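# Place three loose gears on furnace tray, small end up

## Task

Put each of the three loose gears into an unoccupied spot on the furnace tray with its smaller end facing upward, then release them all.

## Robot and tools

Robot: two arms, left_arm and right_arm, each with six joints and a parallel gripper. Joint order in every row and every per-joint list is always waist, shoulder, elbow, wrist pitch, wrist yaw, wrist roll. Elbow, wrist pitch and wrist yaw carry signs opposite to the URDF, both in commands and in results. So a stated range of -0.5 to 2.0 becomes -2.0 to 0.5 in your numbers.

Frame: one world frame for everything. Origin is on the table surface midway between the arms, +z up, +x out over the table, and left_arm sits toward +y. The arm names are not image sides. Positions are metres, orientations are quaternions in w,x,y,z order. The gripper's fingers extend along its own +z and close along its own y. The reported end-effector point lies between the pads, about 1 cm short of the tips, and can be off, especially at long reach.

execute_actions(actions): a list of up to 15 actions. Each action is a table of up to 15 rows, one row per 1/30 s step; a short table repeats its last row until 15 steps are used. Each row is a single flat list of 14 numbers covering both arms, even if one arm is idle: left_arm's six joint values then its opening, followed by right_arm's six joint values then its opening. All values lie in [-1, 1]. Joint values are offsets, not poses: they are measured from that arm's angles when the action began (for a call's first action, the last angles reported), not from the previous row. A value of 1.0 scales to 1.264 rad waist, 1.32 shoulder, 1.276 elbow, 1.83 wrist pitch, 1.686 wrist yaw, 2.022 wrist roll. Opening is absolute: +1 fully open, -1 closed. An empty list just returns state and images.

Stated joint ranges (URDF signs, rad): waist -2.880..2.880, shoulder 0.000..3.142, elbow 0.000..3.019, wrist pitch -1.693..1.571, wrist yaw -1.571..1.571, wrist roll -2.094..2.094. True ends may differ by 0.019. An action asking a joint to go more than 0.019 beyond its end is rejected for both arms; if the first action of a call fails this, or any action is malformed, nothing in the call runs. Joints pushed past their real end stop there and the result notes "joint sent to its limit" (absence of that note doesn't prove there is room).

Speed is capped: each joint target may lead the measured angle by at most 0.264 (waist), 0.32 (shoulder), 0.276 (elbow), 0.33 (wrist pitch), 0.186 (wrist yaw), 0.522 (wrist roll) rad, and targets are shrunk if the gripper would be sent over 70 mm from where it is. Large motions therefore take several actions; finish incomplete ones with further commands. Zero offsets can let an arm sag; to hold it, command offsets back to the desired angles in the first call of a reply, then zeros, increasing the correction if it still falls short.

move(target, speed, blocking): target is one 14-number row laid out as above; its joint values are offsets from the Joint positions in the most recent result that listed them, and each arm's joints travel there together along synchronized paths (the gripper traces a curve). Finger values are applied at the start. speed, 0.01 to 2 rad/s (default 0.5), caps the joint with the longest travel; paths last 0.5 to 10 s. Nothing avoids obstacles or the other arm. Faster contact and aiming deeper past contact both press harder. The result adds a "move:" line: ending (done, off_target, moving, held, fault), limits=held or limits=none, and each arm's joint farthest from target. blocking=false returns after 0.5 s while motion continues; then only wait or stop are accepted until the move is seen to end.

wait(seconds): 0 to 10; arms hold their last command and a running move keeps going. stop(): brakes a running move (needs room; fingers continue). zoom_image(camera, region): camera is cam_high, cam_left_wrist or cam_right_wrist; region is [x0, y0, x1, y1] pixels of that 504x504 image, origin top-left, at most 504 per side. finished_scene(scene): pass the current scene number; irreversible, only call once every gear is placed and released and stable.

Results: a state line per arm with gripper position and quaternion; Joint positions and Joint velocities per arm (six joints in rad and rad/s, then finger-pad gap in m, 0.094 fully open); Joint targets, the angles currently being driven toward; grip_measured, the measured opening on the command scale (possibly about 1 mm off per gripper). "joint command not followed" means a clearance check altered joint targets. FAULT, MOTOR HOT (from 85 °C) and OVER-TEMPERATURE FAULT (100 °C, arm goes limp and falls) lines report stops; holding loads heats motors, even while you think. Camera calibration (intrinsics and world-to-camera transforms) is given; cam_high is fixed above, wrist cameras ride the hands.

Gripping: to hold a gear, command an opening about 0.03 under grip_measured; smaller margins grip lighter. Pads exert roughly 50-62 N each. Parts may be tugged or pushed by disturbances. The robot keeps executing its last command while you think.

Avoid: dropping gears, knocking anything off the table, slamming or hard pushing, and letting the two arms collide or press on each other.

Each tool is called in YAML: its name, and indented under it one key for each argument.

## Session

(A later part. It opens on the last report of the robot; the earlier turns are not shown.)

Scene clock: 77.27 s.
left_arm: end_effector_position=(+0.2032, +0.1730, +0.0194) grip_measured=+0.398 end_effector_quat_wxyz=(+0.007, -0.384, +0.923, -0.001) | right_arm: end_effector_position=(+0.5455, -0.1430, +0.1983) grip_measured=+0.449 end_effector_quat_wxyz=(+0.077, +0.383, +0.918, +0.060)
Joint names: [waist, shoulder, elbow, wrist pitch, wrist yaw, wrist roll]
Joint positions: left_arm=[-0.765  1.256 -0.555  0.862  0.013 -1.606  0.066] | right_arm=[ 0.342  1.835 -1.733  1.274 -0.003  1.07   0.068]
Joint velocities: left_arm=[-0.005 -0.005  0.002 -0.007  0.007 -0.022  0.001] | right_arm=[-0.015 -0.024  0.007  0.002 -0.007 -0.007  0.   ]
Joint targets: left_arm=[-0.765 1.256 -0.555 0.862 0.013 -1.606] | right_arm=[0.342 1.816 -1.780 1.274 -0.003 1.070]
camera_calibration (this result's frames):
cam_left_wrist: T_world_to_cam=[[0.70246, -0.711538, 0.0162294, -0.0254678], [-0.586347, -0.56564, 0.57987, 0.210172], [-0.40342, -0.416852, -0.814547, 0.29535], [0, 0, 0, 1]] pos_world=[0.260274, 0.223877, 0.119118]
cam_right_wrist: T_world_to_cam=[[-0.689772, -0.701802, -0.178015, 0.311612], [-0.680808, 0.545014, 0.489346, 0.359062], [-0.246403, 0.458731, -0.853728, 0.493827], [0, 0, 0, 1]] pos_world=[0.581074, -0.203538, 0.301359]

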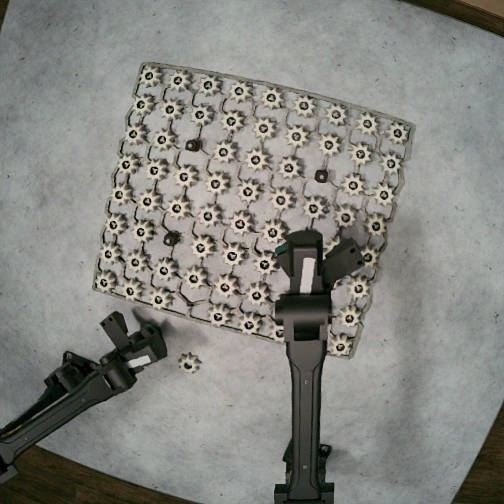

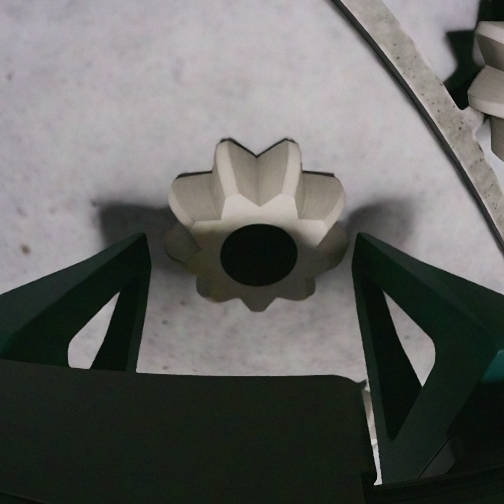

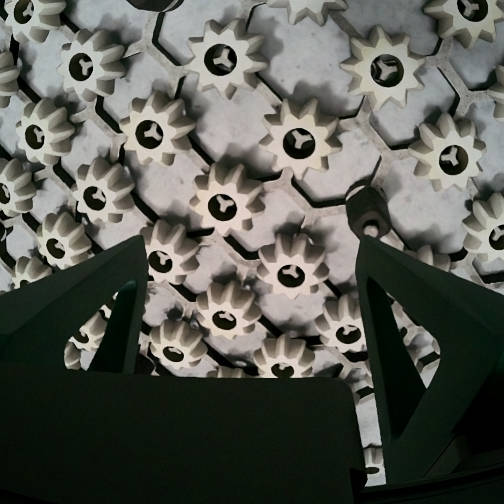

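move:
  target: [0.0277,0.034,-0.004,-0.022,-0.006,0.017,0.42,-0.021,-0.379,0.549,-0.034,0,-0.018,0.45]
  speed: 0.6

Scene clock: 80.93 s.
left_arm: end_effector_position=(+0.2089, +0.1737, +0.0130) grip_measured=+0.418 end_effector_quat_wxyz=(+0.004, -0.384, +0.923, -0.003) | right_arm: end_effector_position=(+0.3143, -0.2156, +0.1477) grip_measured=+0.449 end_effector_quat_wxyz=(+0.010, +0.380, +0.925, +0.006)
Joint names: [waist, shoulder, elbow, wrist pitch, wrist yaw, wrist roll]
Joint positions: left_arm=[-0.743  1.283 -0.555  0.835  0.005 -1.584  0.067] | right_arm=[ 0.326  1.347 -1.024  1.225 -0.003  1.044  0.068]
Joint velocities: left_arm=[ 0.005 -0.005  0.007  0.027 -0.022 -0.066 -0.   ] | right_arm=[-0.005  0.005  0.002  0.012  0.051  0.095 -0.   ]
Joint targets: left_arm=[-0.730 1.301 -0.560 0.821 0.002 -1.572] | right_arm=[0.315 1.335 -1.033 1.211 -0.003 1.034]
move: done; limits=none; left_arm: farthest joint: the shoulder, 0.018 radians from its target (0.044 radians at the start); right_arm: farthest joint: the shoulder, 0.013 radians from its target (0.500 radians at the start)
camera_calibration (this result's frames):
cam_left_wrist: T_world_to_cam=[[0.703053, -0.710959, 0.0159168, -0.0290918], [-0.582571, -0.562967, 0.586242, 0.216244], [-0.407833, -0.421432, -0.80998, 0.294409], [0, 0, 0, 1]] pos_world=[0.2665, 0.225129, 0.112156]
cam_right_wrist: T_world_to_cam=[[-0.699338, -0.714256, -0.0276668, 0.0704008], [-0.598834, 0.564314, 0.568284, 0.232727], [-0.390288, 0.41399, -0.822367, 0.457881], [0, 0, 0, 1]] pos_world=[0.367304, -0.270605, 0.246239]

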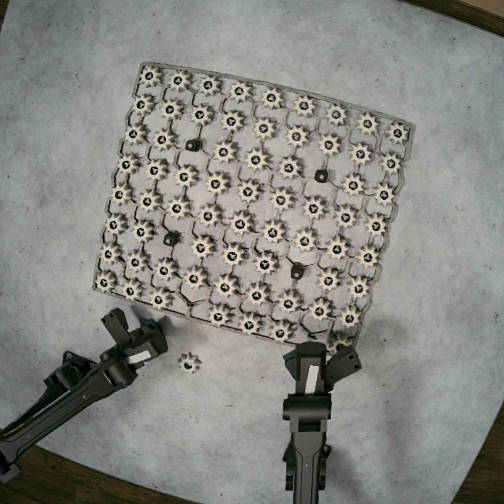

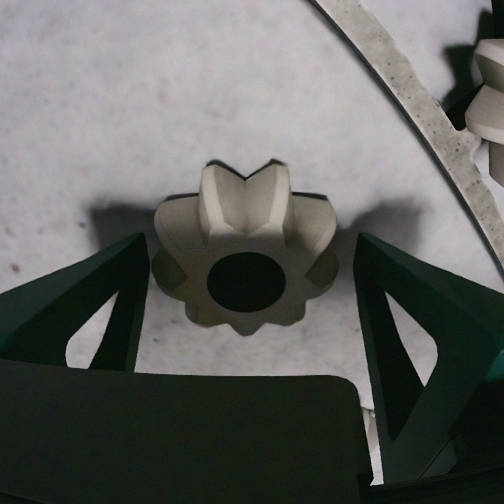

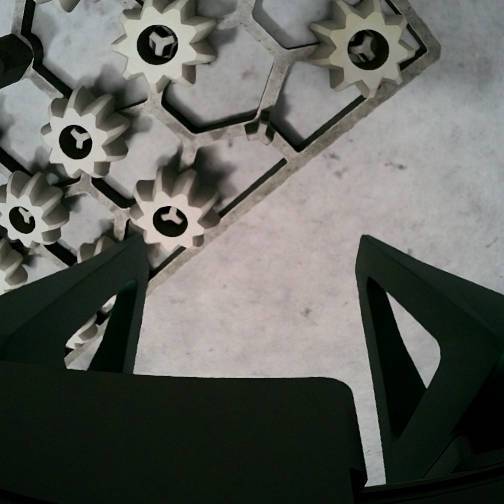

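execute_actions:
  actions:
    - [[0.004,0.012,0.003,0,0,0,0.4,0.04,-0.02,0.01,0,0,0.03,0.45],[0.008,0.016,0.006,0,0,0,0.4,0.08,-0.03,0.015,0,0,0.05,0.45],[0.012,0.02,0.009,0,0,0,0.4,0.12,-0.04,0.02,0,0,0.08,0.45],[0.012,0.02,0.009,0,0,0,0.4,0.16,-0.05,0.03,0,0,0.1,0.45],[0.012,0.02,0.009,0,0,0,0.4,0.2,-0.06,0.04,0,0,0.13,0.45],[0.012,0.02,0.009,0,0,0,0.4,0.24,-0.065,0.05,0.004,0,0.15,0.45],[0.012,0.02,0.009,0,0,0,0.4,0.28,-0.065,0.055,0.004,0,0.17,0.45]]

zoom_image:
  camera: "cam_left_wrist"
  region: [130,180,380,380]

Scene clock: 83.23 s.
left_arm: end_effector_position=(+0.2057, +0.1779, +0.0086) grip_measured=+0.402 end_effector_quat_wxyz=(+0.000, -0.385, +0.923, +0.005) | right_arm: end_effector_position=(+0.2299, -0.1049, +0.1445) grip_measured=+0.449 end_effector_quat_wxyz=(+0.005, +0.345, +0.938, +0.008)
Joint names: [waist, shoulder, elbow, wrist pitch, wrist yaw, wrist roll]
Joint positions: left_arm=[-0.74   1.291 -0.547  0.835  0.005 -1.584  0.066] | right_arm=[ 0.709  1.277 -0.951  1.225  0.     1.351  0.068]
Joint velocities: left_arm=[-0.005 -0.015  0.012 -0.002  0.095  0.022  0.001] | right_arm=[-0.288  0.005  0.022  0.022  0.007  0.198 -0.001]
Joint targets: left_arm=[-0.727 1.309 -0.544 0.835 0.005 -1.584] | right_arm=[0.680 1.262 -0.954 1.232 -0.003 1.387]
camera_calibration (this result's frames):
cam_left_wrist: T_world_to_cam=[[0.704767, -0.709438, -0.000869039, -0.0242819], [-0.574377, -0.571313, 0.586253, 0.219162], [-0.416407, -0.412673, -0.810128, 0.29154], [0, 0, 0, 1]] pos_world=[0.264394, 0.228294, 0.107679]
cam_right_wrist: T_world_to_cam=[[-0.644113, -0.764372, -0.0292157, 0.0726007], [-0.635607, 0.513574, 0.576408, 0.123471], [-0.425586, 0.389841, -0.81664, 0.38127], [0, 0, 0, 1]] pos_world=[0.287505, -0.156552, 0.242311]

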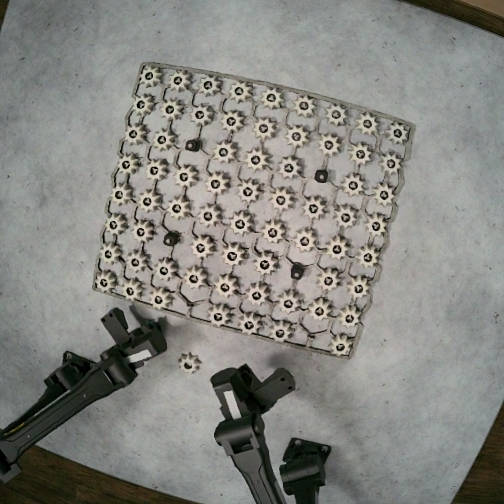

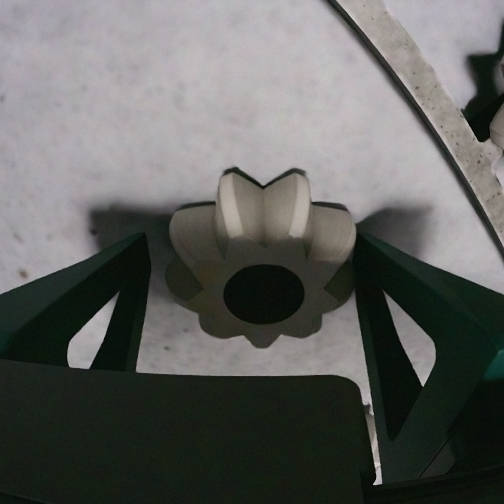

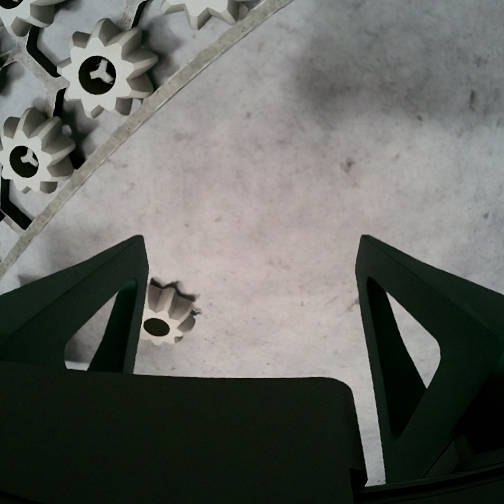

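Region (130, 180, 380, 380) of cam_left_wrist's 504x504 image, scaled by 2.016, with more detail than that image has; it fills the top 403 rows of this view, and the rest is white.

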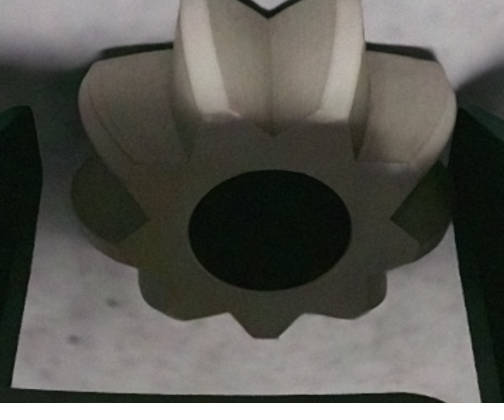

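execute_actions:
  actions:
    - [[0,-0.008,-0.015,0,0,0,0.3,0.05,0,0,0,0,0.04,0.45],[0,-0.008,-0.02,0,0,0,0.25,0.09,0,0,0,0,0.08,0.45],[0,-0.008,-0.02,0,0,0,0.2,0.13,0,0,0,0,0.11,0.45],[0,-0.008,-0.02,0,0,0,0.16,0.16,0,0,0,0,0.14,0.45],[0,-0.008,-0.02,0,0,0,0.12,0.18,0,0,0,0,0.16,0.45],[0,-0.008,-0.02,0,0,0,0.1,0.19,0,0,0,0,0.17,0.45]]
    - [[0,0,-0.02,0,0,0,0.1,0,0,-0.02,0,0,0,0.45]]

Scene clock: 84.77 s.
left_arm: end_effector_position=(+0.2058, +0.1778, +0.0086) grip_measured=+0.197 end_effector_quat_wxyz=(+0.001, -0.385, +0.923, +0.005) | right_arm: end_effector_position=(+0.1697, -0.0437, +0.1440) grip_measured=+0.449 end_effector_quat_wxyz=(+0.001, +0.376, +0.926, +0.009)
Joint names: [waist, shoulder, elbow, wrist pitch, wrist yaw, wrist roll]
Joint positions: left_arm=[-0.74   1.291 -0.547  0.835  0.005 -1.584  0.056] | right_arm=[ 0.958  1.277 -0.95   1.225  0.002  1.668  0.068]
Joint velocities: left_arm=[-0.005 -0.015  0.002 -0.002 -0.022  0.007  0.   ] | right_arm=[ 0.005  0.005  0.002  0.002 -0.066  0.051  0.   ]
Joint targets: left_arm=[-0.740 1.291 -0.572 0.835 0.005 -1.584] | right_arm=[0.961 1.277 -0.975 1.225 0.002 1.667]
camera_calibration (this result's frames):
cam_left_wrist: T_world_to_cam=[[0.704767, -0.709439, -0.000106095, -0.024476], [-0.574691, -0.570994, 0.586256, 0.21917], [-0.415973, -0.413113, -0.810126, 0.291527], [0, 0, 0, 1]] pos_world=[0.264472, 0.228214, 0.107681]
cam_right_wrist: T_world_to_cam=[[-0.693794, -0.719637, -0.0278115, 0.0907708], [-0.596106, 0.552172, 0.582893, 0.0481578], [-0.404114, 0.420986, -0.812073, 0.328402], [0, 0, 0, 1]] pos_world=[0.224395, -0.0995218, 0.24114]

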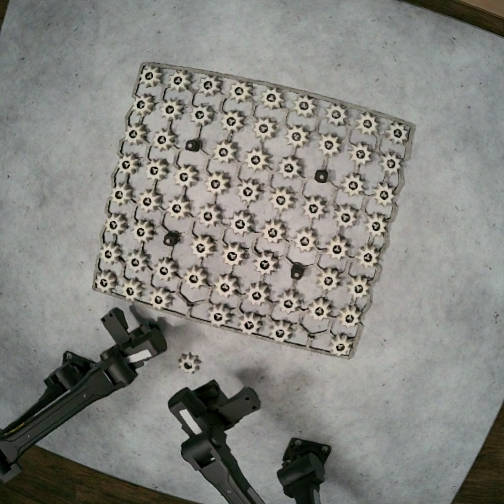

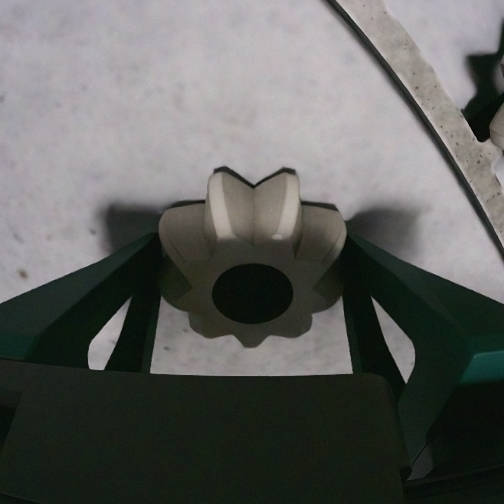

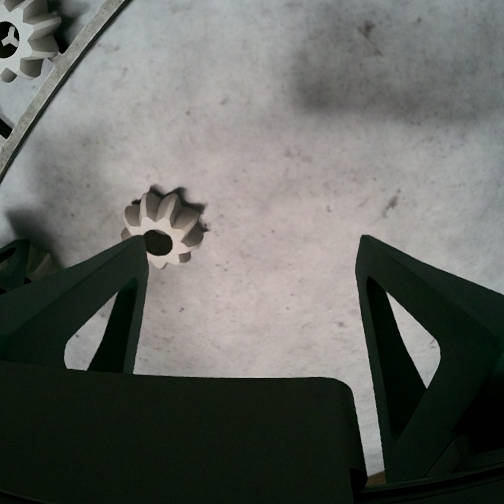

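execute_actions:
  actions:
    - [[0,-0.023,-0.043,0.004,0,0,0.13,0,0,-0.03,0,0,0,0.45],[0,-0.03,-0.048,0.012,0,0,0.13,0,0,-0.03,0,0,0,0.45],[0,-0.037,-0.053,0.02,0,0,0.13,0,0,-0.03,0,0,0,0.45],[0,-0.044,-0.058,0.028,0,0,0.13,0,0,-0.03,0,0,0,0.45],[0,-0.051,-0.063,0.036,0,0,0.13,0,0,-0.03,0,0,0,0.45],[0,-0.058,-0.068,0.044,0,0,0.13,0,0,-0.03,0,0,0,0.45],[0,-0.065,-0.073,0.052,0,0,0.13,0,0,-0.03,0,0,0,0.45],[0,-0.072,-0.078,0.06,0,0,0.13,0,0,-0.03,0,0,0,0.45],[0,-0.079,-0.084,0.068,0,0,0.13,0,0,-0.03,0,0,0,0.45],[0,-0.086,-0.09,0.077,0,0,0.13,0,0,-0.03,0,0,0,0.45],[0,-0.093,-0.096,0.086,0,0,0.13,0,0,-0.03,0,0,0,0.45],[0,-0.096,-0.099,0.096,0,0,0.13,0,0,-0.03,0,0,0,0.45]]
    - [[0,-0.03,-0.05,0.015,0,0,0.13,0,0,-0.03,0,0,0,0.45],[0,-0.04,-0.057,0.025,0,0,0.13,0,0,-0.03,0,0,0,0.45],[0,-0.05,-0.064,0.035,0,0,0.13,0,0,-0.03,0,0,0,0.45],[0,-0.06,-0.071,0.045,0,0,0.13,0,0,-0.03,0,0,0,0.45],[0,-0.07,-0.078,0.055,0,0,0.13,0,0,-0.03,0,0,0,0.45],[0,-0.08,-0.085,0.065,0,0,0.13,0,0,-0.03,0,0,0,0.45],[0,-0.09,-0.092,0.075,0,0,0.13,0,0,-0.03,0,0,0,0.45],[0,-0.096,-0.099,0.085,0,0,0.13,0,0,-0.03,0,0,0,0.45],[0,-0.096,-0.099,0.096,0,0,0.13,0,0,-0.03,0,0,0,0.45]]

Scene clock: 87.40 s.
left_arm: end_effector_position=(+0.2080, +0.1756, +0.1094) grip_measured=+0.197 end_effector_quat_wxyz=(+0.010, -0.385, +0.923, -0.019) | right_arm: end_effector_position=(+0.1697, -0.0437, +0.1440) grip_measured=+0.449 end_effector_quat_wxyz=(+0.001, +0.376, +0.926, +0.009)
Joint names: [waist, shoulder, elbow, wrist pitch, wrist yaw, wrist roll]
Joint positions: left_arm=[-0.74   1.067 -0.692  1.153  0.005 -1.584  0.056] | right_arm=[ 0.958  1.277 -0.95   1.225  0.002  1.668  0.068]
Joint velocities: left_arm=[ 0.005 -0.015  0.012  0.022 -0.051 -0.051 -0.002] | right_arm=[-0.015 -0.015  0.002 -0.012  0.022 -0.037  0.   ]
Joint targets: left_arm=[-0.740 1.057 -0.746 1.167 0.005 -1.584] | right_arm=[0.958 1.277 -0.988 1.225 0.002 1.668]
camera_calibration (this result's frames):
cam_left_wrist: T_world_to_cam=[[0.703855, -0.708512, 0.050989, -0.0330656], [-0.595711, -0.549646, 0.585678, 0.160757], [-0.386933, -0.442607, -0.808939, 0.372181], [0, 0, 0, 1]] pos_world=[0.263047, 0.229662, 0.208606]
cam_right_wrist: T_world_to_cam=[[-0.693794, -0.719637, -0.0278115, 0.0907708], [-0.596106, 0.552172, 0.582893, 0.0481578], [-0.404114, 0.420986, -0.812073, 0.328402], [0, 0, 0, 1]] pos_world=[0.224395, -0.0995218, 0.24114]

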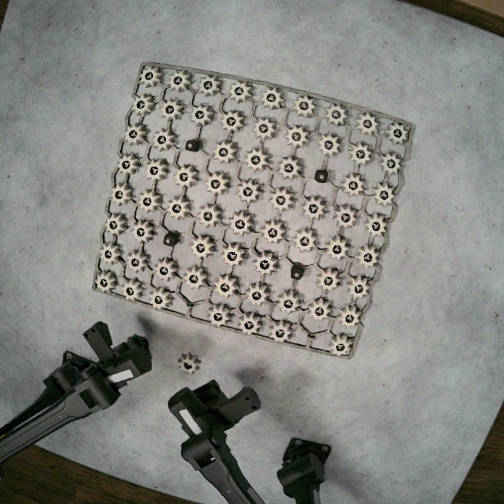

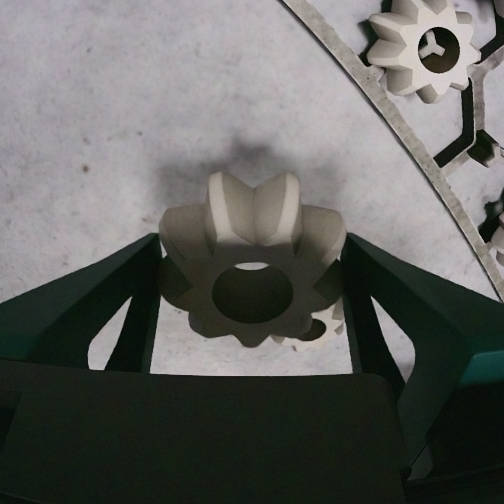

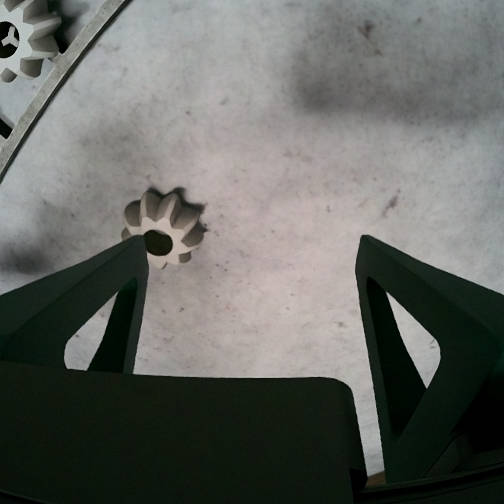

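move:
  target: [0.022,0.307,-0.334,0.018,0,0.014,0.13,0,0,-0.03,0,0,0,0.45]
  speed: 0.5

Scene clock: 89.43 s.
left_arm: end_effector_position=(+0.3062, +0.0849, +0.1146) grip_measured=+0.197 end_effector_quat_wxyz=(-0.001, -0.385, +0.923, +0.009) | right_arm: end_effector_position=(+0.1697, -0.0437, +0.1440) grip_measured=+0.449 end_effector_quat_wxyz=(+0.001, +0.376, +0.926, +0.009)
Joint names: [waist, shoulder, elbow, wrist pitch, wrist yaw, wrist roll]
Joint positions: left_arm=[-0.724  1.473 -1.059  1.174  0.005 -1.568  0.056] | right_arm=[ 0.958  1.277 -0.95   1.225  0.002  1.668  0.068]
Joint velocities: left_arm=[-0.005 -0.015  0.022  0.007 -0.037  0.007 -0.   ] | right_arm=[ 0.005 -0.015  0.007 -0.007  0.037  0.022  0.   ]
Joint targets: left_arm=[-0.712 1.472 -1.118 1.186 0.005 -1.556] | right_arm=[0.958 1.277 -0.988 1.225 0.002 1.668]
move: off_target (left_arm, right_arm); limits=none; left_arm: farthest joint: the elbow, 0.059 radians from its target (0.426 radians at the start); right_arm: farthest joint: the elbow, 0.039 radians from its target (0.039 radians at the start)
camera_calibration (this result's frames):
cam_left_wrist: T_world_to_cam=[[0.704742, -0.709412, -0.00857302, -0.160138], [-0.571095, -0.574422, 0.586422, 0.160833], [-0.420939, -0.40838, -0.809961, 0.381936], [0, 0, 0, 1]] pos_world=[0.365478, 0.134757, 0.213664]
cam_right_wrist: T_world_to_cam=[[-0.693794, -0.719637, -0.0278115, 0.0907708], [-0.596106, 0.552172, 0.582893, 0.0481578], [-0.404114, 0.420986, -0.812073, 0.328402], [0, 0, 0, 1]] pos_world=[0.224395, -0.0995218, 0.24114]

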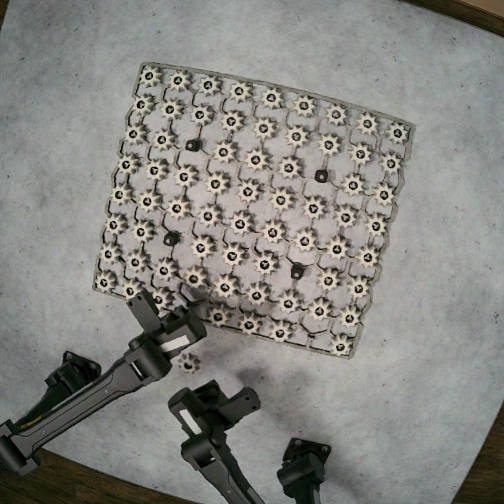

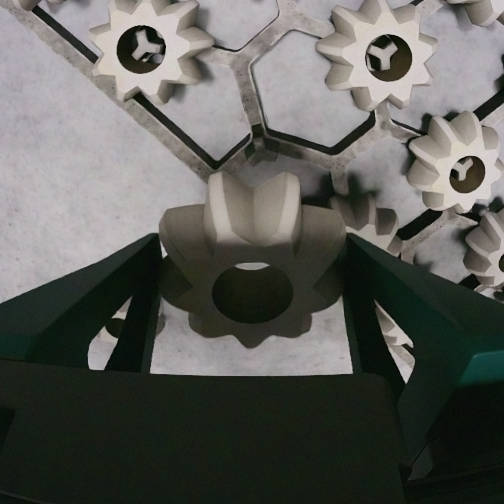

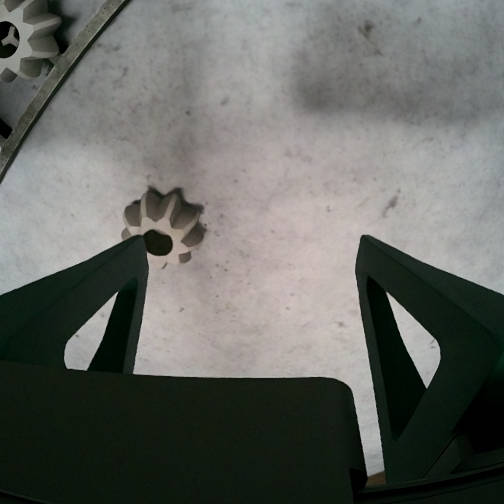

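zoom_image:
  camera: "cam_left_wrist"
  region: [180,80,340,200]

Region (180, 80, 340, 200) of cam_left_wrist's 504x504 image, scaled by 3.150, with more detail than that image has; it fills the top 378 rows of this view, and the rest is white.

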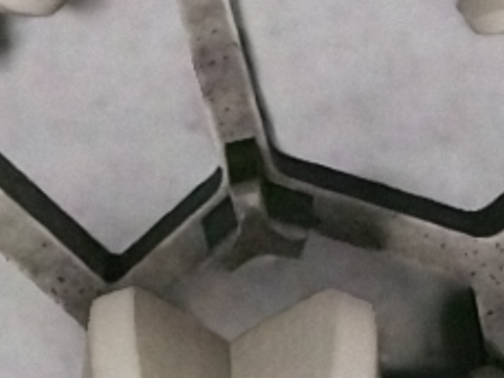

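zoom_image:
  camera: "cam_left_wrist"
  region: [230,115,290,175]

Region (230, 115, 290, 175) of cam_left_wrist's 504x504 image, scaled by 8.400, with more detail than that image has.

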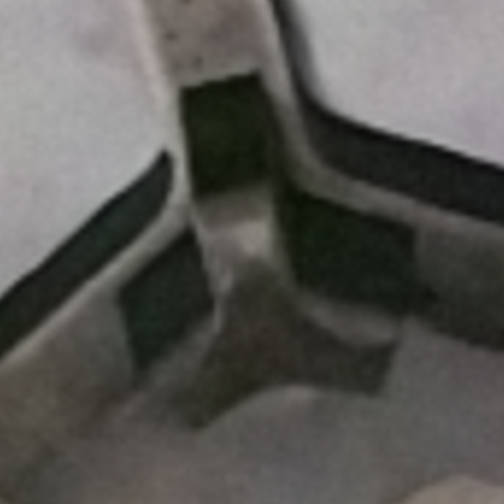

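move:
  target: [-0.0063,0.06,0.058,-0.1,-0.003,-0.002,0.13,0,0,-0.03,0,0,0,0.45]
  speed: 0.25

Scene clock: 93.33 s.
left_arm: end_effector_position=(+0.3081, +0.0824, +0.0590) grip_measured=+0.197 end_effector_quat_wxyz=(+0.000, -0.385, +0.923, +0.002) | right_arm: end_effector_position=(+0.1697, -0.0437, +0.1440) grip_measured=+0.449 end_effector_quat_wxyz=(+0.001, +0.376, +0.926, +0.009)
Joint names: [waist, shoulder, elbow, wrist pitch, wrist yaw, wrist roll]
Joint positions: left_arm=[-0.724  1.546 -0.977  1.005  0.002 -1.568  0.056] | right_arm=[ 0.958  1.277 -0.95   1.225  0.002  1.668  0.068]
Joint velocities: left_arm=[ 0.005 -0.005  0.007 -0.002  0.066 -0.066  0.   ] | right_arm=[-0.015 -0.015  0.002  0.017  0.022 -0.066 -0.   ]
Joint targets: left_arm=[-0.732 1.552 -0.985 0.990 -0.000 -1.572] | right_arm=[0.958 1.277 -0.988 1.225 0.002 1.668]
move: off_target (right_arm); limits=none; left_arm: farthest joint: the wrist pitch, 0.014 radians from its target (0.183 radians at the start); right_arm: farthest joint: the elbow, 0.039 radians from its target (0.039 radians at the start)
camera_calibration (this result's frames):
cam_left_wrist: T_world_to_cam=[[0.704775, -0.709415, 0.00480848, -0.164504], [-0.575571, -0.567819, 0.588472, 0.193823], [-0.41474, -0.417508, -0.808503, 0.335391], [0, 0, 0, 1]] pos_world=[0.366598, 0.133383, 0.157896]
cam_right_wrist: T_world_to_cam=[[-0.693794, -0.719637, -0.0278115, 0.0907708], [-0.596106, 0.552172, 0.582893, 0.0481578], [-0.404114, 0.420986, -0.812073, 0.328402], [0, 0, 0, 1]] pos_world=[0.224395, -0.0995218, 0.24114]

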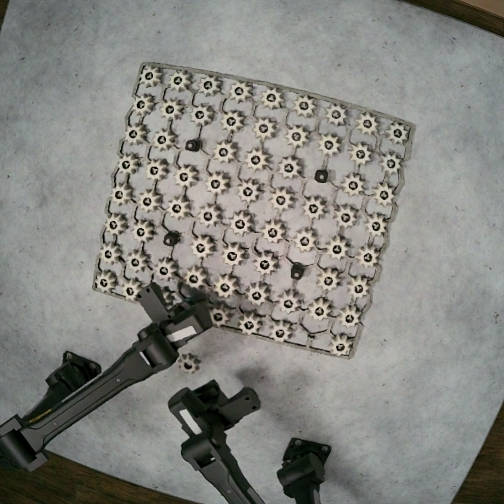

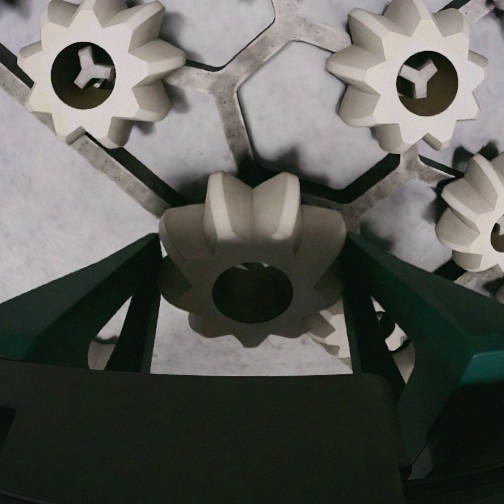

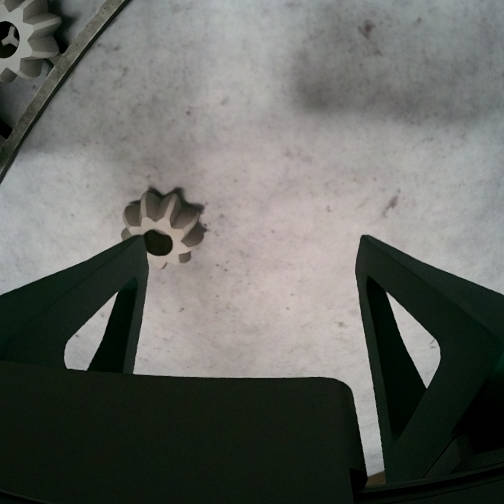

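zoom_image:
  camera: "cam_left_wrist"
  region: [200,240,310,340]

Region (200, 240, 310, 340) of cam_left_wrist's 504x504 image, scaled by 4.582, with more detail than that image has; it fills the top 458 rows of this view, and the rest is white.

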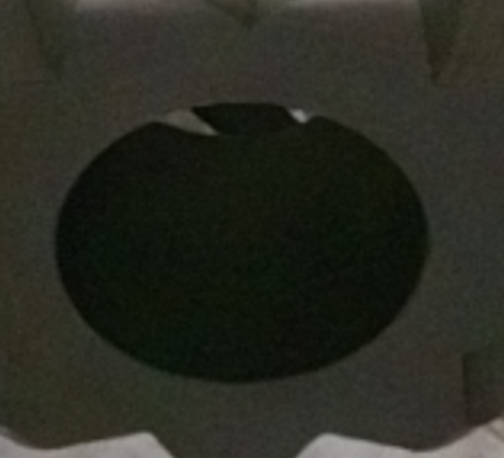

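move:
  target: [0,0.022,0.011,-0.033,0,0,0.13,0,0,-0.03,0,0,0,0.45]
  speed: 0.12

zoom_image:
  camera: "cam_left_wrist"
  region: [200,240,310,340]

Scene clock: 95.40 s.
left_arm: end_effector_position=(+0.3081, +0.0825, +0.0448) grip_measured=+0.197 end_effector_quat_wxyz=(+0.001, -0.385, +0.923, -0.000) | right_arm: end_effector_position=(+0.1697, -0.0437, +0.1440) grip_measured=+0.449 end_effector_quat_wxyz=(+0.001, +0.376, +0.926, +0.009)
Joint names: [waist, shoulder, elbow, wrist pitch, wrist yaw, wrist roll]
Joint positions: left_arm=[-0.724  1.566 -0.956  0.959  0.002 -1.568  0.056] | right_arm=[ 0.958  1.277 -0.95   1.225  0.002  1.668  0.068]
Joint velocities: left_arm=[-0.015 -0.005  0.007  0.007 -0.007 -0.051 -0.   ] | right_arm=[-0.015  0.015 -0.002 -0.002 -0.037  0.022 -0.   ]
Joint targets: left_arm=[-0.724 1.575 -0.962 0.945 0.002 -1.568] | right_arm=[0.958 1.277 -0.988 1.225 0.002 1.668]
move: off_target (right_arm); limits=none; left_arm: farthest joint: the wrist pitch, 0.015 radians from its target (0.060 radians at the start); right_arm: farthest joint: the elbow, 0.039 radians from its target (0.039 radians at the start)
camera_calibration (this result's frames):
cam_left_wrist: T_world_to_cam=[[0.704752, -0.709392, 0.00938576, -0.16462], [-0.577492, -0.56593, 0.58841, 0.202615], [-0.412102, -0.420103, -0.808508, 0.323316], [0, 0, 0, 1]] pos_world=[0.366264, 0.133711, 0.143728]
cam_right_wrist: T_world_to_cam=[[-0.693794, -0.719637, -0.0278115, 0.0907708], [-0.596106, 0.552172, 0.582893, 0.0481578], [-0.404114, 0.420986, -0.812073, 0.328402], [0, 0, 0, 1]] pos_world=[0.224395, -0.0995218, 0.24114]

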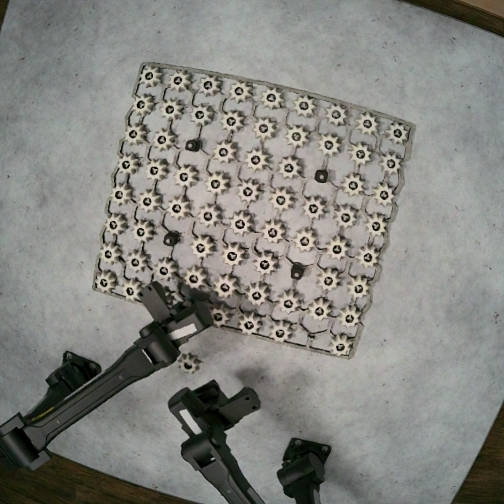

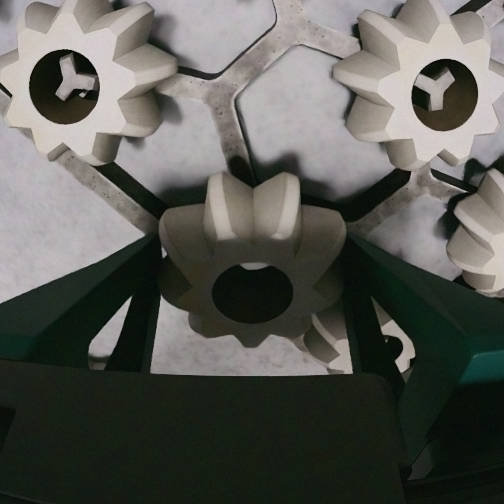

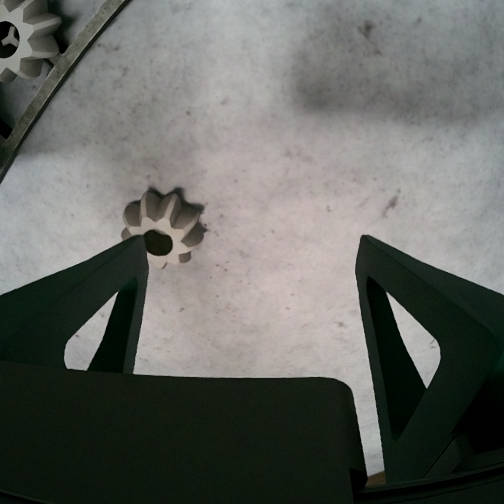

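Region (200, 240, 310, 340) of cam_left_wrist's 504x504 image, scaled by 4.582, with more detail than that image has; it fills the top 458 rows of this view, and the rest is white.

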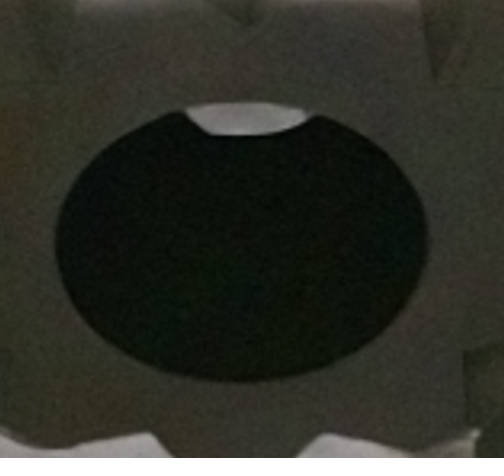

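move:
  target: [0,0.019,0.004,-0.022,0,0,0.13,0,0,-0.03,0,0,0,0.45]
  speed: 0.06

zoom_image:
  camera: "cam_left_wrist"
  region: [200,240,310,340]

Scene clock: 96.97 s.
left_arm: end_effector_position=(+0.3089, +0.0817, +0.0365) grip_measured=+0.197 end_effector_quat_wxyz=(+0.002, -0.385, +0.923, -0.001) | right_arm: end_effector_position=(+0.1697, -0.0437, +0.1440) grip_measured=+0.449 end_effector_quat_wxyz=(+0.001, +0.376, +0.926, +0.009)
Joint names: [waist, shoulder, elbow, wrist pitch, wrist yaw, wrist roll]
Joint positions: left_arm=[-0.724  1.581 -0.947  0.933  0.002 -1.568  0.056] | right_arm=[ 0.958  1.277 -0.95   1.225  0.002  1.668  0.068]
Joint velocities: left_arm=[-0.005 -0.015 -0.002 -0.002  0.007  0.022 -0.   ] | right_arm=[-0.005 -0.005 -0.012  0.007 -0.007 -0.037  0.   ]
Joint targets: left_arm=[-0.724 1.591 -0.951 0.919 0.002 -1.568] | right_arm=[0.958 1.277 -0.988 1.225 0.002 1.668]
move: off_target (right_arm); limits=none; left_arm: farthest joint: the wrist pitch, 0.015 radians from its target (0.041 radians at the start); right_arm: farthest joint: the elbow, 0.039 radians from its target (0.039 radians at the start)
camera_calibration (this result's frames):
cam_left_wrist: T_world_to_cam=[[0.704731, -0.709372, 0.0120558, -0.165746], [-0.578612, -0.564828, 0.588369, 0.207742], [-0.410563, -0.421617, -0.808503, 0.316294], [0, 0, 0, 1]] pos_world=[0.366867, 0.133118, 0.135494]
cam_right_wrist: T_world_to_cam=[[-0.693794, -0.719637, -0.0278115, 0.0907708], [-0.596106, 0.552172, 0.582893, 0.0481578], [-0.404114, 0.420986, -0.812073, 0.328402], [0, 0, 0, 1]] pos_world=[0.224395, -0.0995218, 0.24114]

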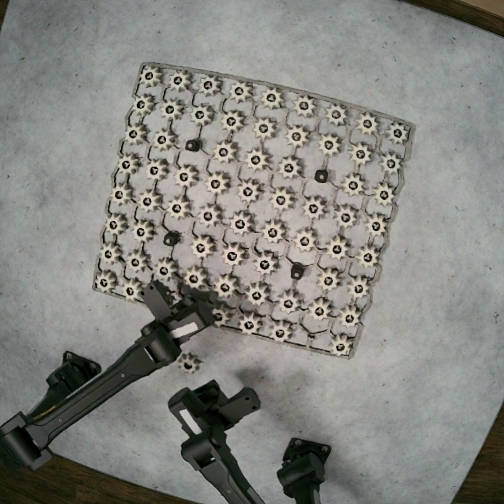

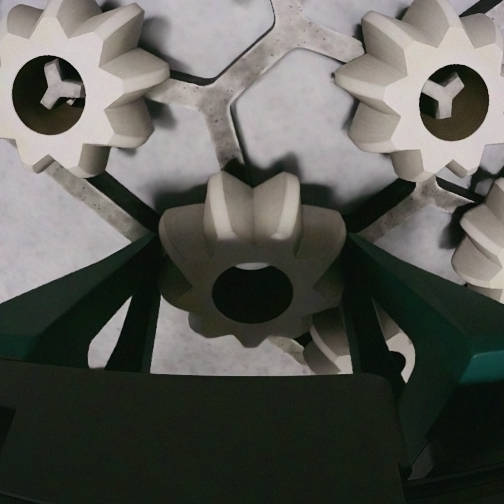

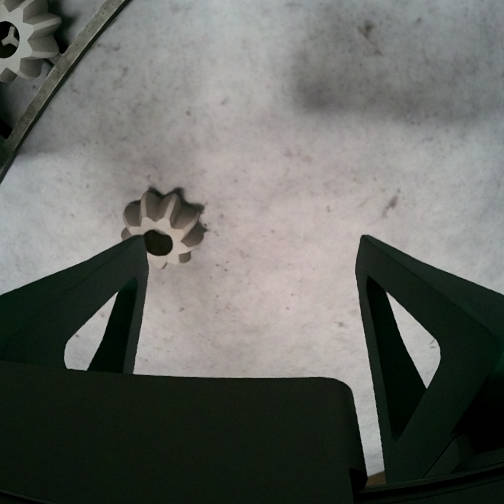

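Region (200, 240, 310, 340) of cam_left_wrist's 504x504 image, scaled by 4.582, with more detail than that image has; it fills the top 458 rows of this view, and the rest is white.

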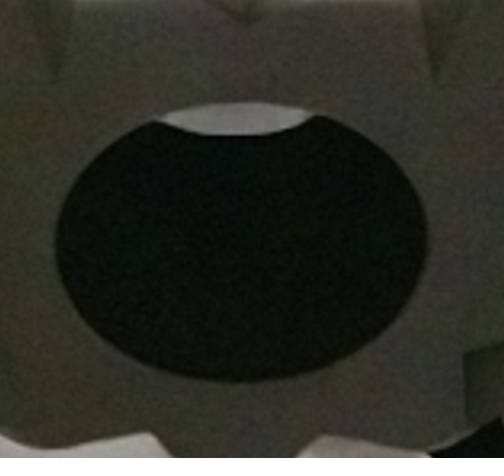

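move:
  target: [0,0.0135,0.003,-0.013,0,0,0.13,0,0,-0.03,0,0,0,0.45]
  speed: 0.05

zoom_image:
  camera: "cam_left_wrist"
  region: [150,160,360,360]

Scene clock: 99.97 s.
left_arm: end_effector_position=(+0.3076, +0.0829, +0.0319) grip_measured=+0.197 end_effector_quat_wxyz=(+0.001, -0.385, +0.923, +0.001) | right_arm: end_effector_position=(+0.1697, -0.0437, +0.1440) grip_measured=+0.449 end_effector_quat_wxyz=(+0.001, +0.376, +0.926, +0.009)
Joint names: [waist, shoulder, elbow, wrist pitch, wrist yaw, wrist roll]
Joint positions: left_arm=[-0.724  1.587 -0.94   0.924  0.002 -1.568  0.056] | right_arm=[ 0.958  1.277 -0.95   1.225  0.002  1.668  0.068]
Joint velocities: left_arm=[-0.015 -0.005  0.002  0.017 -0.051  0.007  0.   ] | right_arm=[-0.005  0.005 -0.007 -0.007 -0.051 -0.051  0.001]
Joint targets: left_arm=[-0.724 1.598 -0.943 0.910 0.002 -1.568] | right_arm=[0.958 1.277 -0.988 1.225 0.002 1.668]
move: off_target (right_arm); limits=none; left_arm: farthest joint: the wrist pitch, 0.015 radians from its target (0.024 radians at the start); right_arm: farthest joint: the elbow, 0.039 radians from its target (0.039 radians at the start)
camera_calibration (this result's frames):
cam_left_wrist: T_world_to_cam=[[0.704763, -0.709403, 0.00747858, -0.163741], [-0.576692, -0.566717, 0.588438, 0.21003], [-0.413201, -0.419022, -0.808508, 0.313112], [0, 0, 0, 1]] pos_world=[0.365899, 0.13407, 0.130788]
cam_right_wrist: T_world_to_cam=[[-0.693794, -0.719637, -0.0278115, 0.0907708], [-0.596106, 0.552172, 0.582893, 0.0481578], [-0.404114, 0.420986, -0.812073, 0.328402], [0, 0, 0, 1]] pos_world=[0.224395, -0.0995218, 0.24114]

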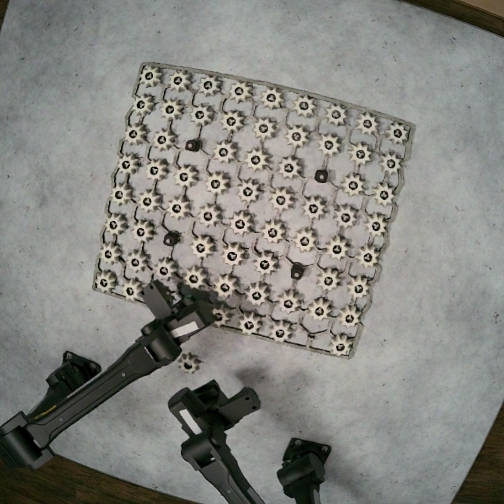

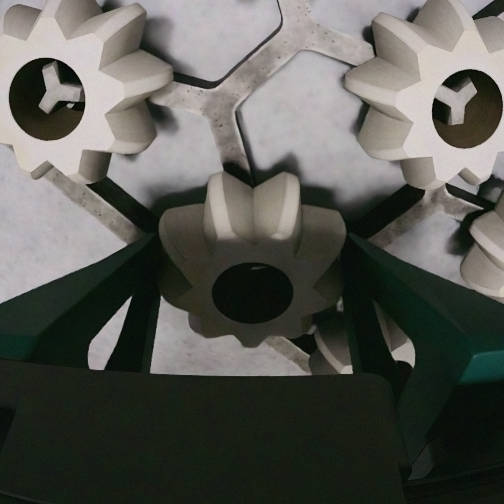

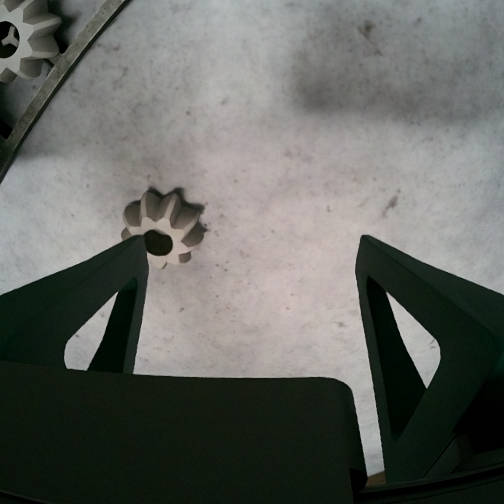

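Region (150, 160, 360, 360) of cam_left_wrist's 504x504 image, scaled by 2.400, with more detail than that image has; it fills the top 480 rows of this view, and the rest is white.

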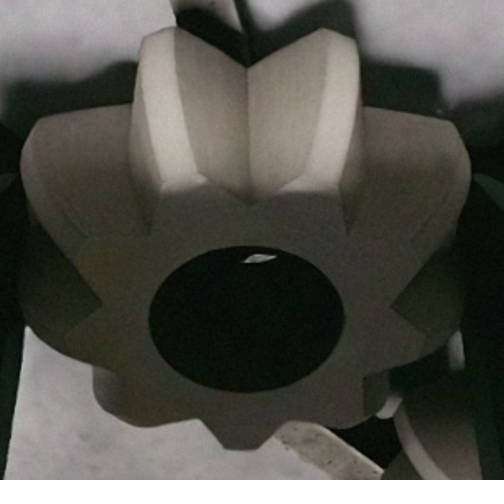

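move:
  target: [0,0.0147,0.002,-0.017,0,0,0.13,0,0,-0.03,0,0,0,0.45]
  speed: 0.06

Scene clock: 101.13 s.
left_arm: end_effector_position=(+0.3071, +0.0835, +0.0260) grip_measured=+0.197 end_effector_quat_wxyz=(+0.001, -0.385, +0.923, +0.001) | right_arm: end_effector_position=(+0.1697, -0.0437, +0.1440) grip_measured=+0.449 end_effector_quat_wxyz=(+0.001, +0.376, +0.926, +0.009)
Joint names: [waist, shoulder, elbow, wrist pitch, wrist yaw, wrist roll]
Joint positions: left_arm=[-0.724  1.596 -0.931  0.907  0.002 -1.568  0.056] | right_arm=[ 0.958  1.277 -0.95   1.225  0.002  1.668  0.068]
Joint velocities: left_arm=[-0.005 -0.005  0.007  0.007  0.022  0.007 -0.001] | right_arm=[-0.005 -0.015  0.007  0.007  0.037 -0.066 -0.   ]
Joint targets: left_arm=[-0.724 1.607 -0.937 0.893 0.002 -1.568] | right_arm=[0.958 1.277 -0.988 1.225 0.002 1.668]
move: off_target (right_arm); limits=none; left_arm: farthest joint: the wrist pitch, 0.015 radians from its target (0.031 radians at the start); right_arm: farthest joint: the elbow, 0.039 radians from its target (0.039 radians at the start)
camera_calibration (this result's frames):
cam_left_wrist: T_world_to_cam=[[0.704765, -0.709405, 0.00709714, -0.162905], [-0.576532, -0.566874, 0.588443, 0.213433], [-0.413421, -0.418806, -0.808508, 0.308421], [0, 0, 0, 1]] pos_world=[0.365368, 0.134593, 0.124924]
cam_right_wrist: T_world_to_cam=[[-0.693794, -0.719637, -0.0278115, 0.0907708], [-0.596106, 0.552172, 0.582893, 0.0481578], [-0.404114, 0.420986, -0.812073, 0.328402], [0, 0, 0, 1]] pos_world=[0.224395, -0.0995218, 0.24114]

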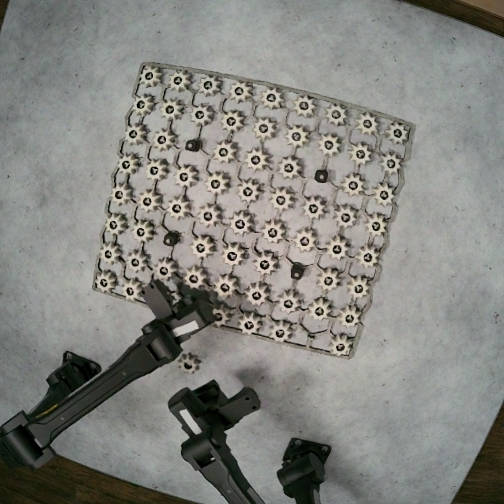

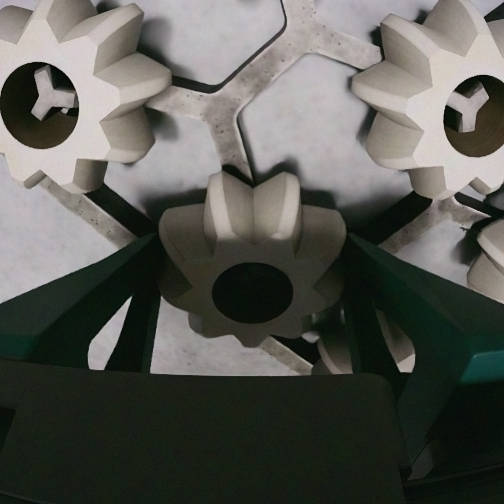

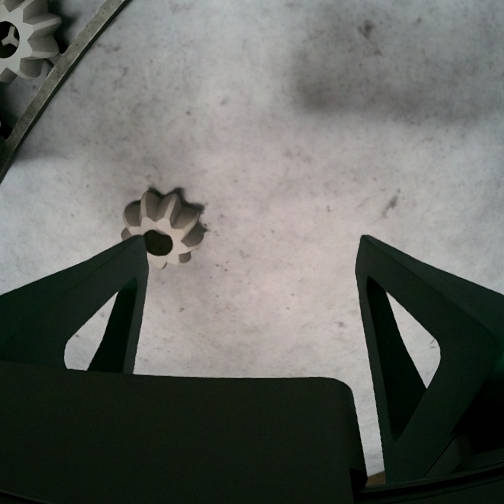

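execute_actions:
  actions:
    - [[0,0.011,0.002,-0.011,0,0,0.13,0,0,-0.03,0,0,0,0.45]]
    - [[0,0,0,0,0,0,0.2,0,0,-0.03,0,0,0,0.45],[0,0,0,0,0,0,0.22,0,0,-0.03,0,0,0,0.45],[0,0,0,0,0,0,0.25,0,0,-0.03,0,0,0,0.45],[0,0,0,0,0,0,0.3,0,0,-0.03,0,0,0,0.45],[0,0,0,0,0,0,0.35,0,0,-0.03,0,0,0,0.45],[0,0,0,0,0,0,0.45,0,0,-0.03,0,0,0,0.45]]

Scene clock: 102.67 s.
left_arm: end_effector_position=(+0.3069, +0.0837, +0.0241) grip_measured=+0.448 end_effector_quat_wxyz=(+0.001, -0.385, +0.923, -0.001) | right_arm: end_effector_position=(+0.1697, -0.0437, +0.1440) grip_measured=+0.449 end_effector_quat_wxyz=(+0.001, +0.376, +0.926, +0.009)
Joint names: [waist, shoulder, elbow, wrist pitch, wrist yaw, wrist roll]
Joint positions: left_arm=[-0.724  1.597 -0.927  0.898  0.002 -1.568  0.068] | right_arm=[ 0.958  1.277 -0.95   1.225  0.002  1.668  0.068]
Joint velocities: left_arm=[-0.015 -0.005  0.017  0.007 -0.007 -0.007  0.001] | right_arm=[ 0.005 -0.005  0.017 -0.002  0.051  0.007  0.   ]
Joint targets: left_arm=[-0.724 1.597 -0.927 0.898 0.002 -1.568] | right_arm=[0.958 1.277 -0.988 1.225 0.002 1.668]
camera_calibration (this result's frames):
cam_left_wrist: T_world_to_cam=[[0.704747, -0.709387, 0.0101486, -0.162699], [-0.577812, -0.565615, 0.588399, 0.214848], [-0.411662, -0.420536, -0.808507, 0.306473], [0, 0, 0, 1]] pos_world=[0.364967, 0.134988, 0.123021]
cam_right_wrist: T_world_to_cam=[[-0.693794, -0.719637, -0.0278115, 0.0907708], [-0.596106, 0.552172, 0.582893, 0.0481578], [-0.404114, 0.420986, -0.812073, 0.328402], [0, 0, 0, 1]] pos_world=[0.224395, -0.0995218, 0.24114]

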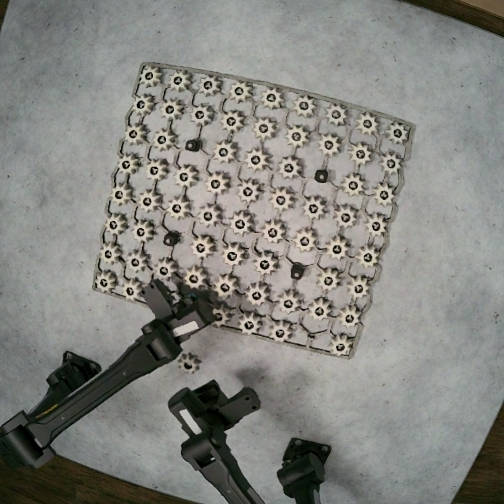

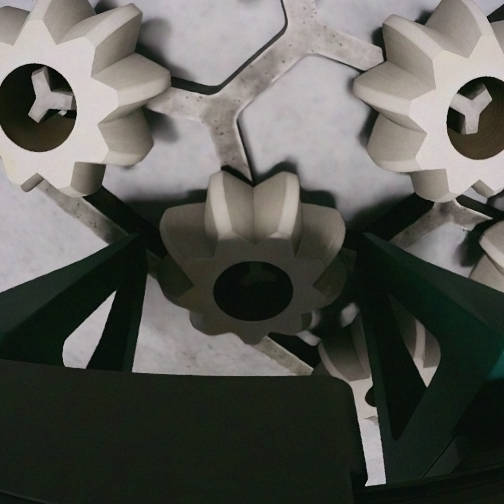

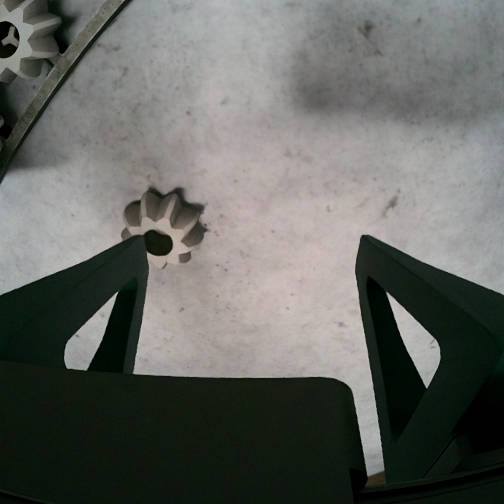

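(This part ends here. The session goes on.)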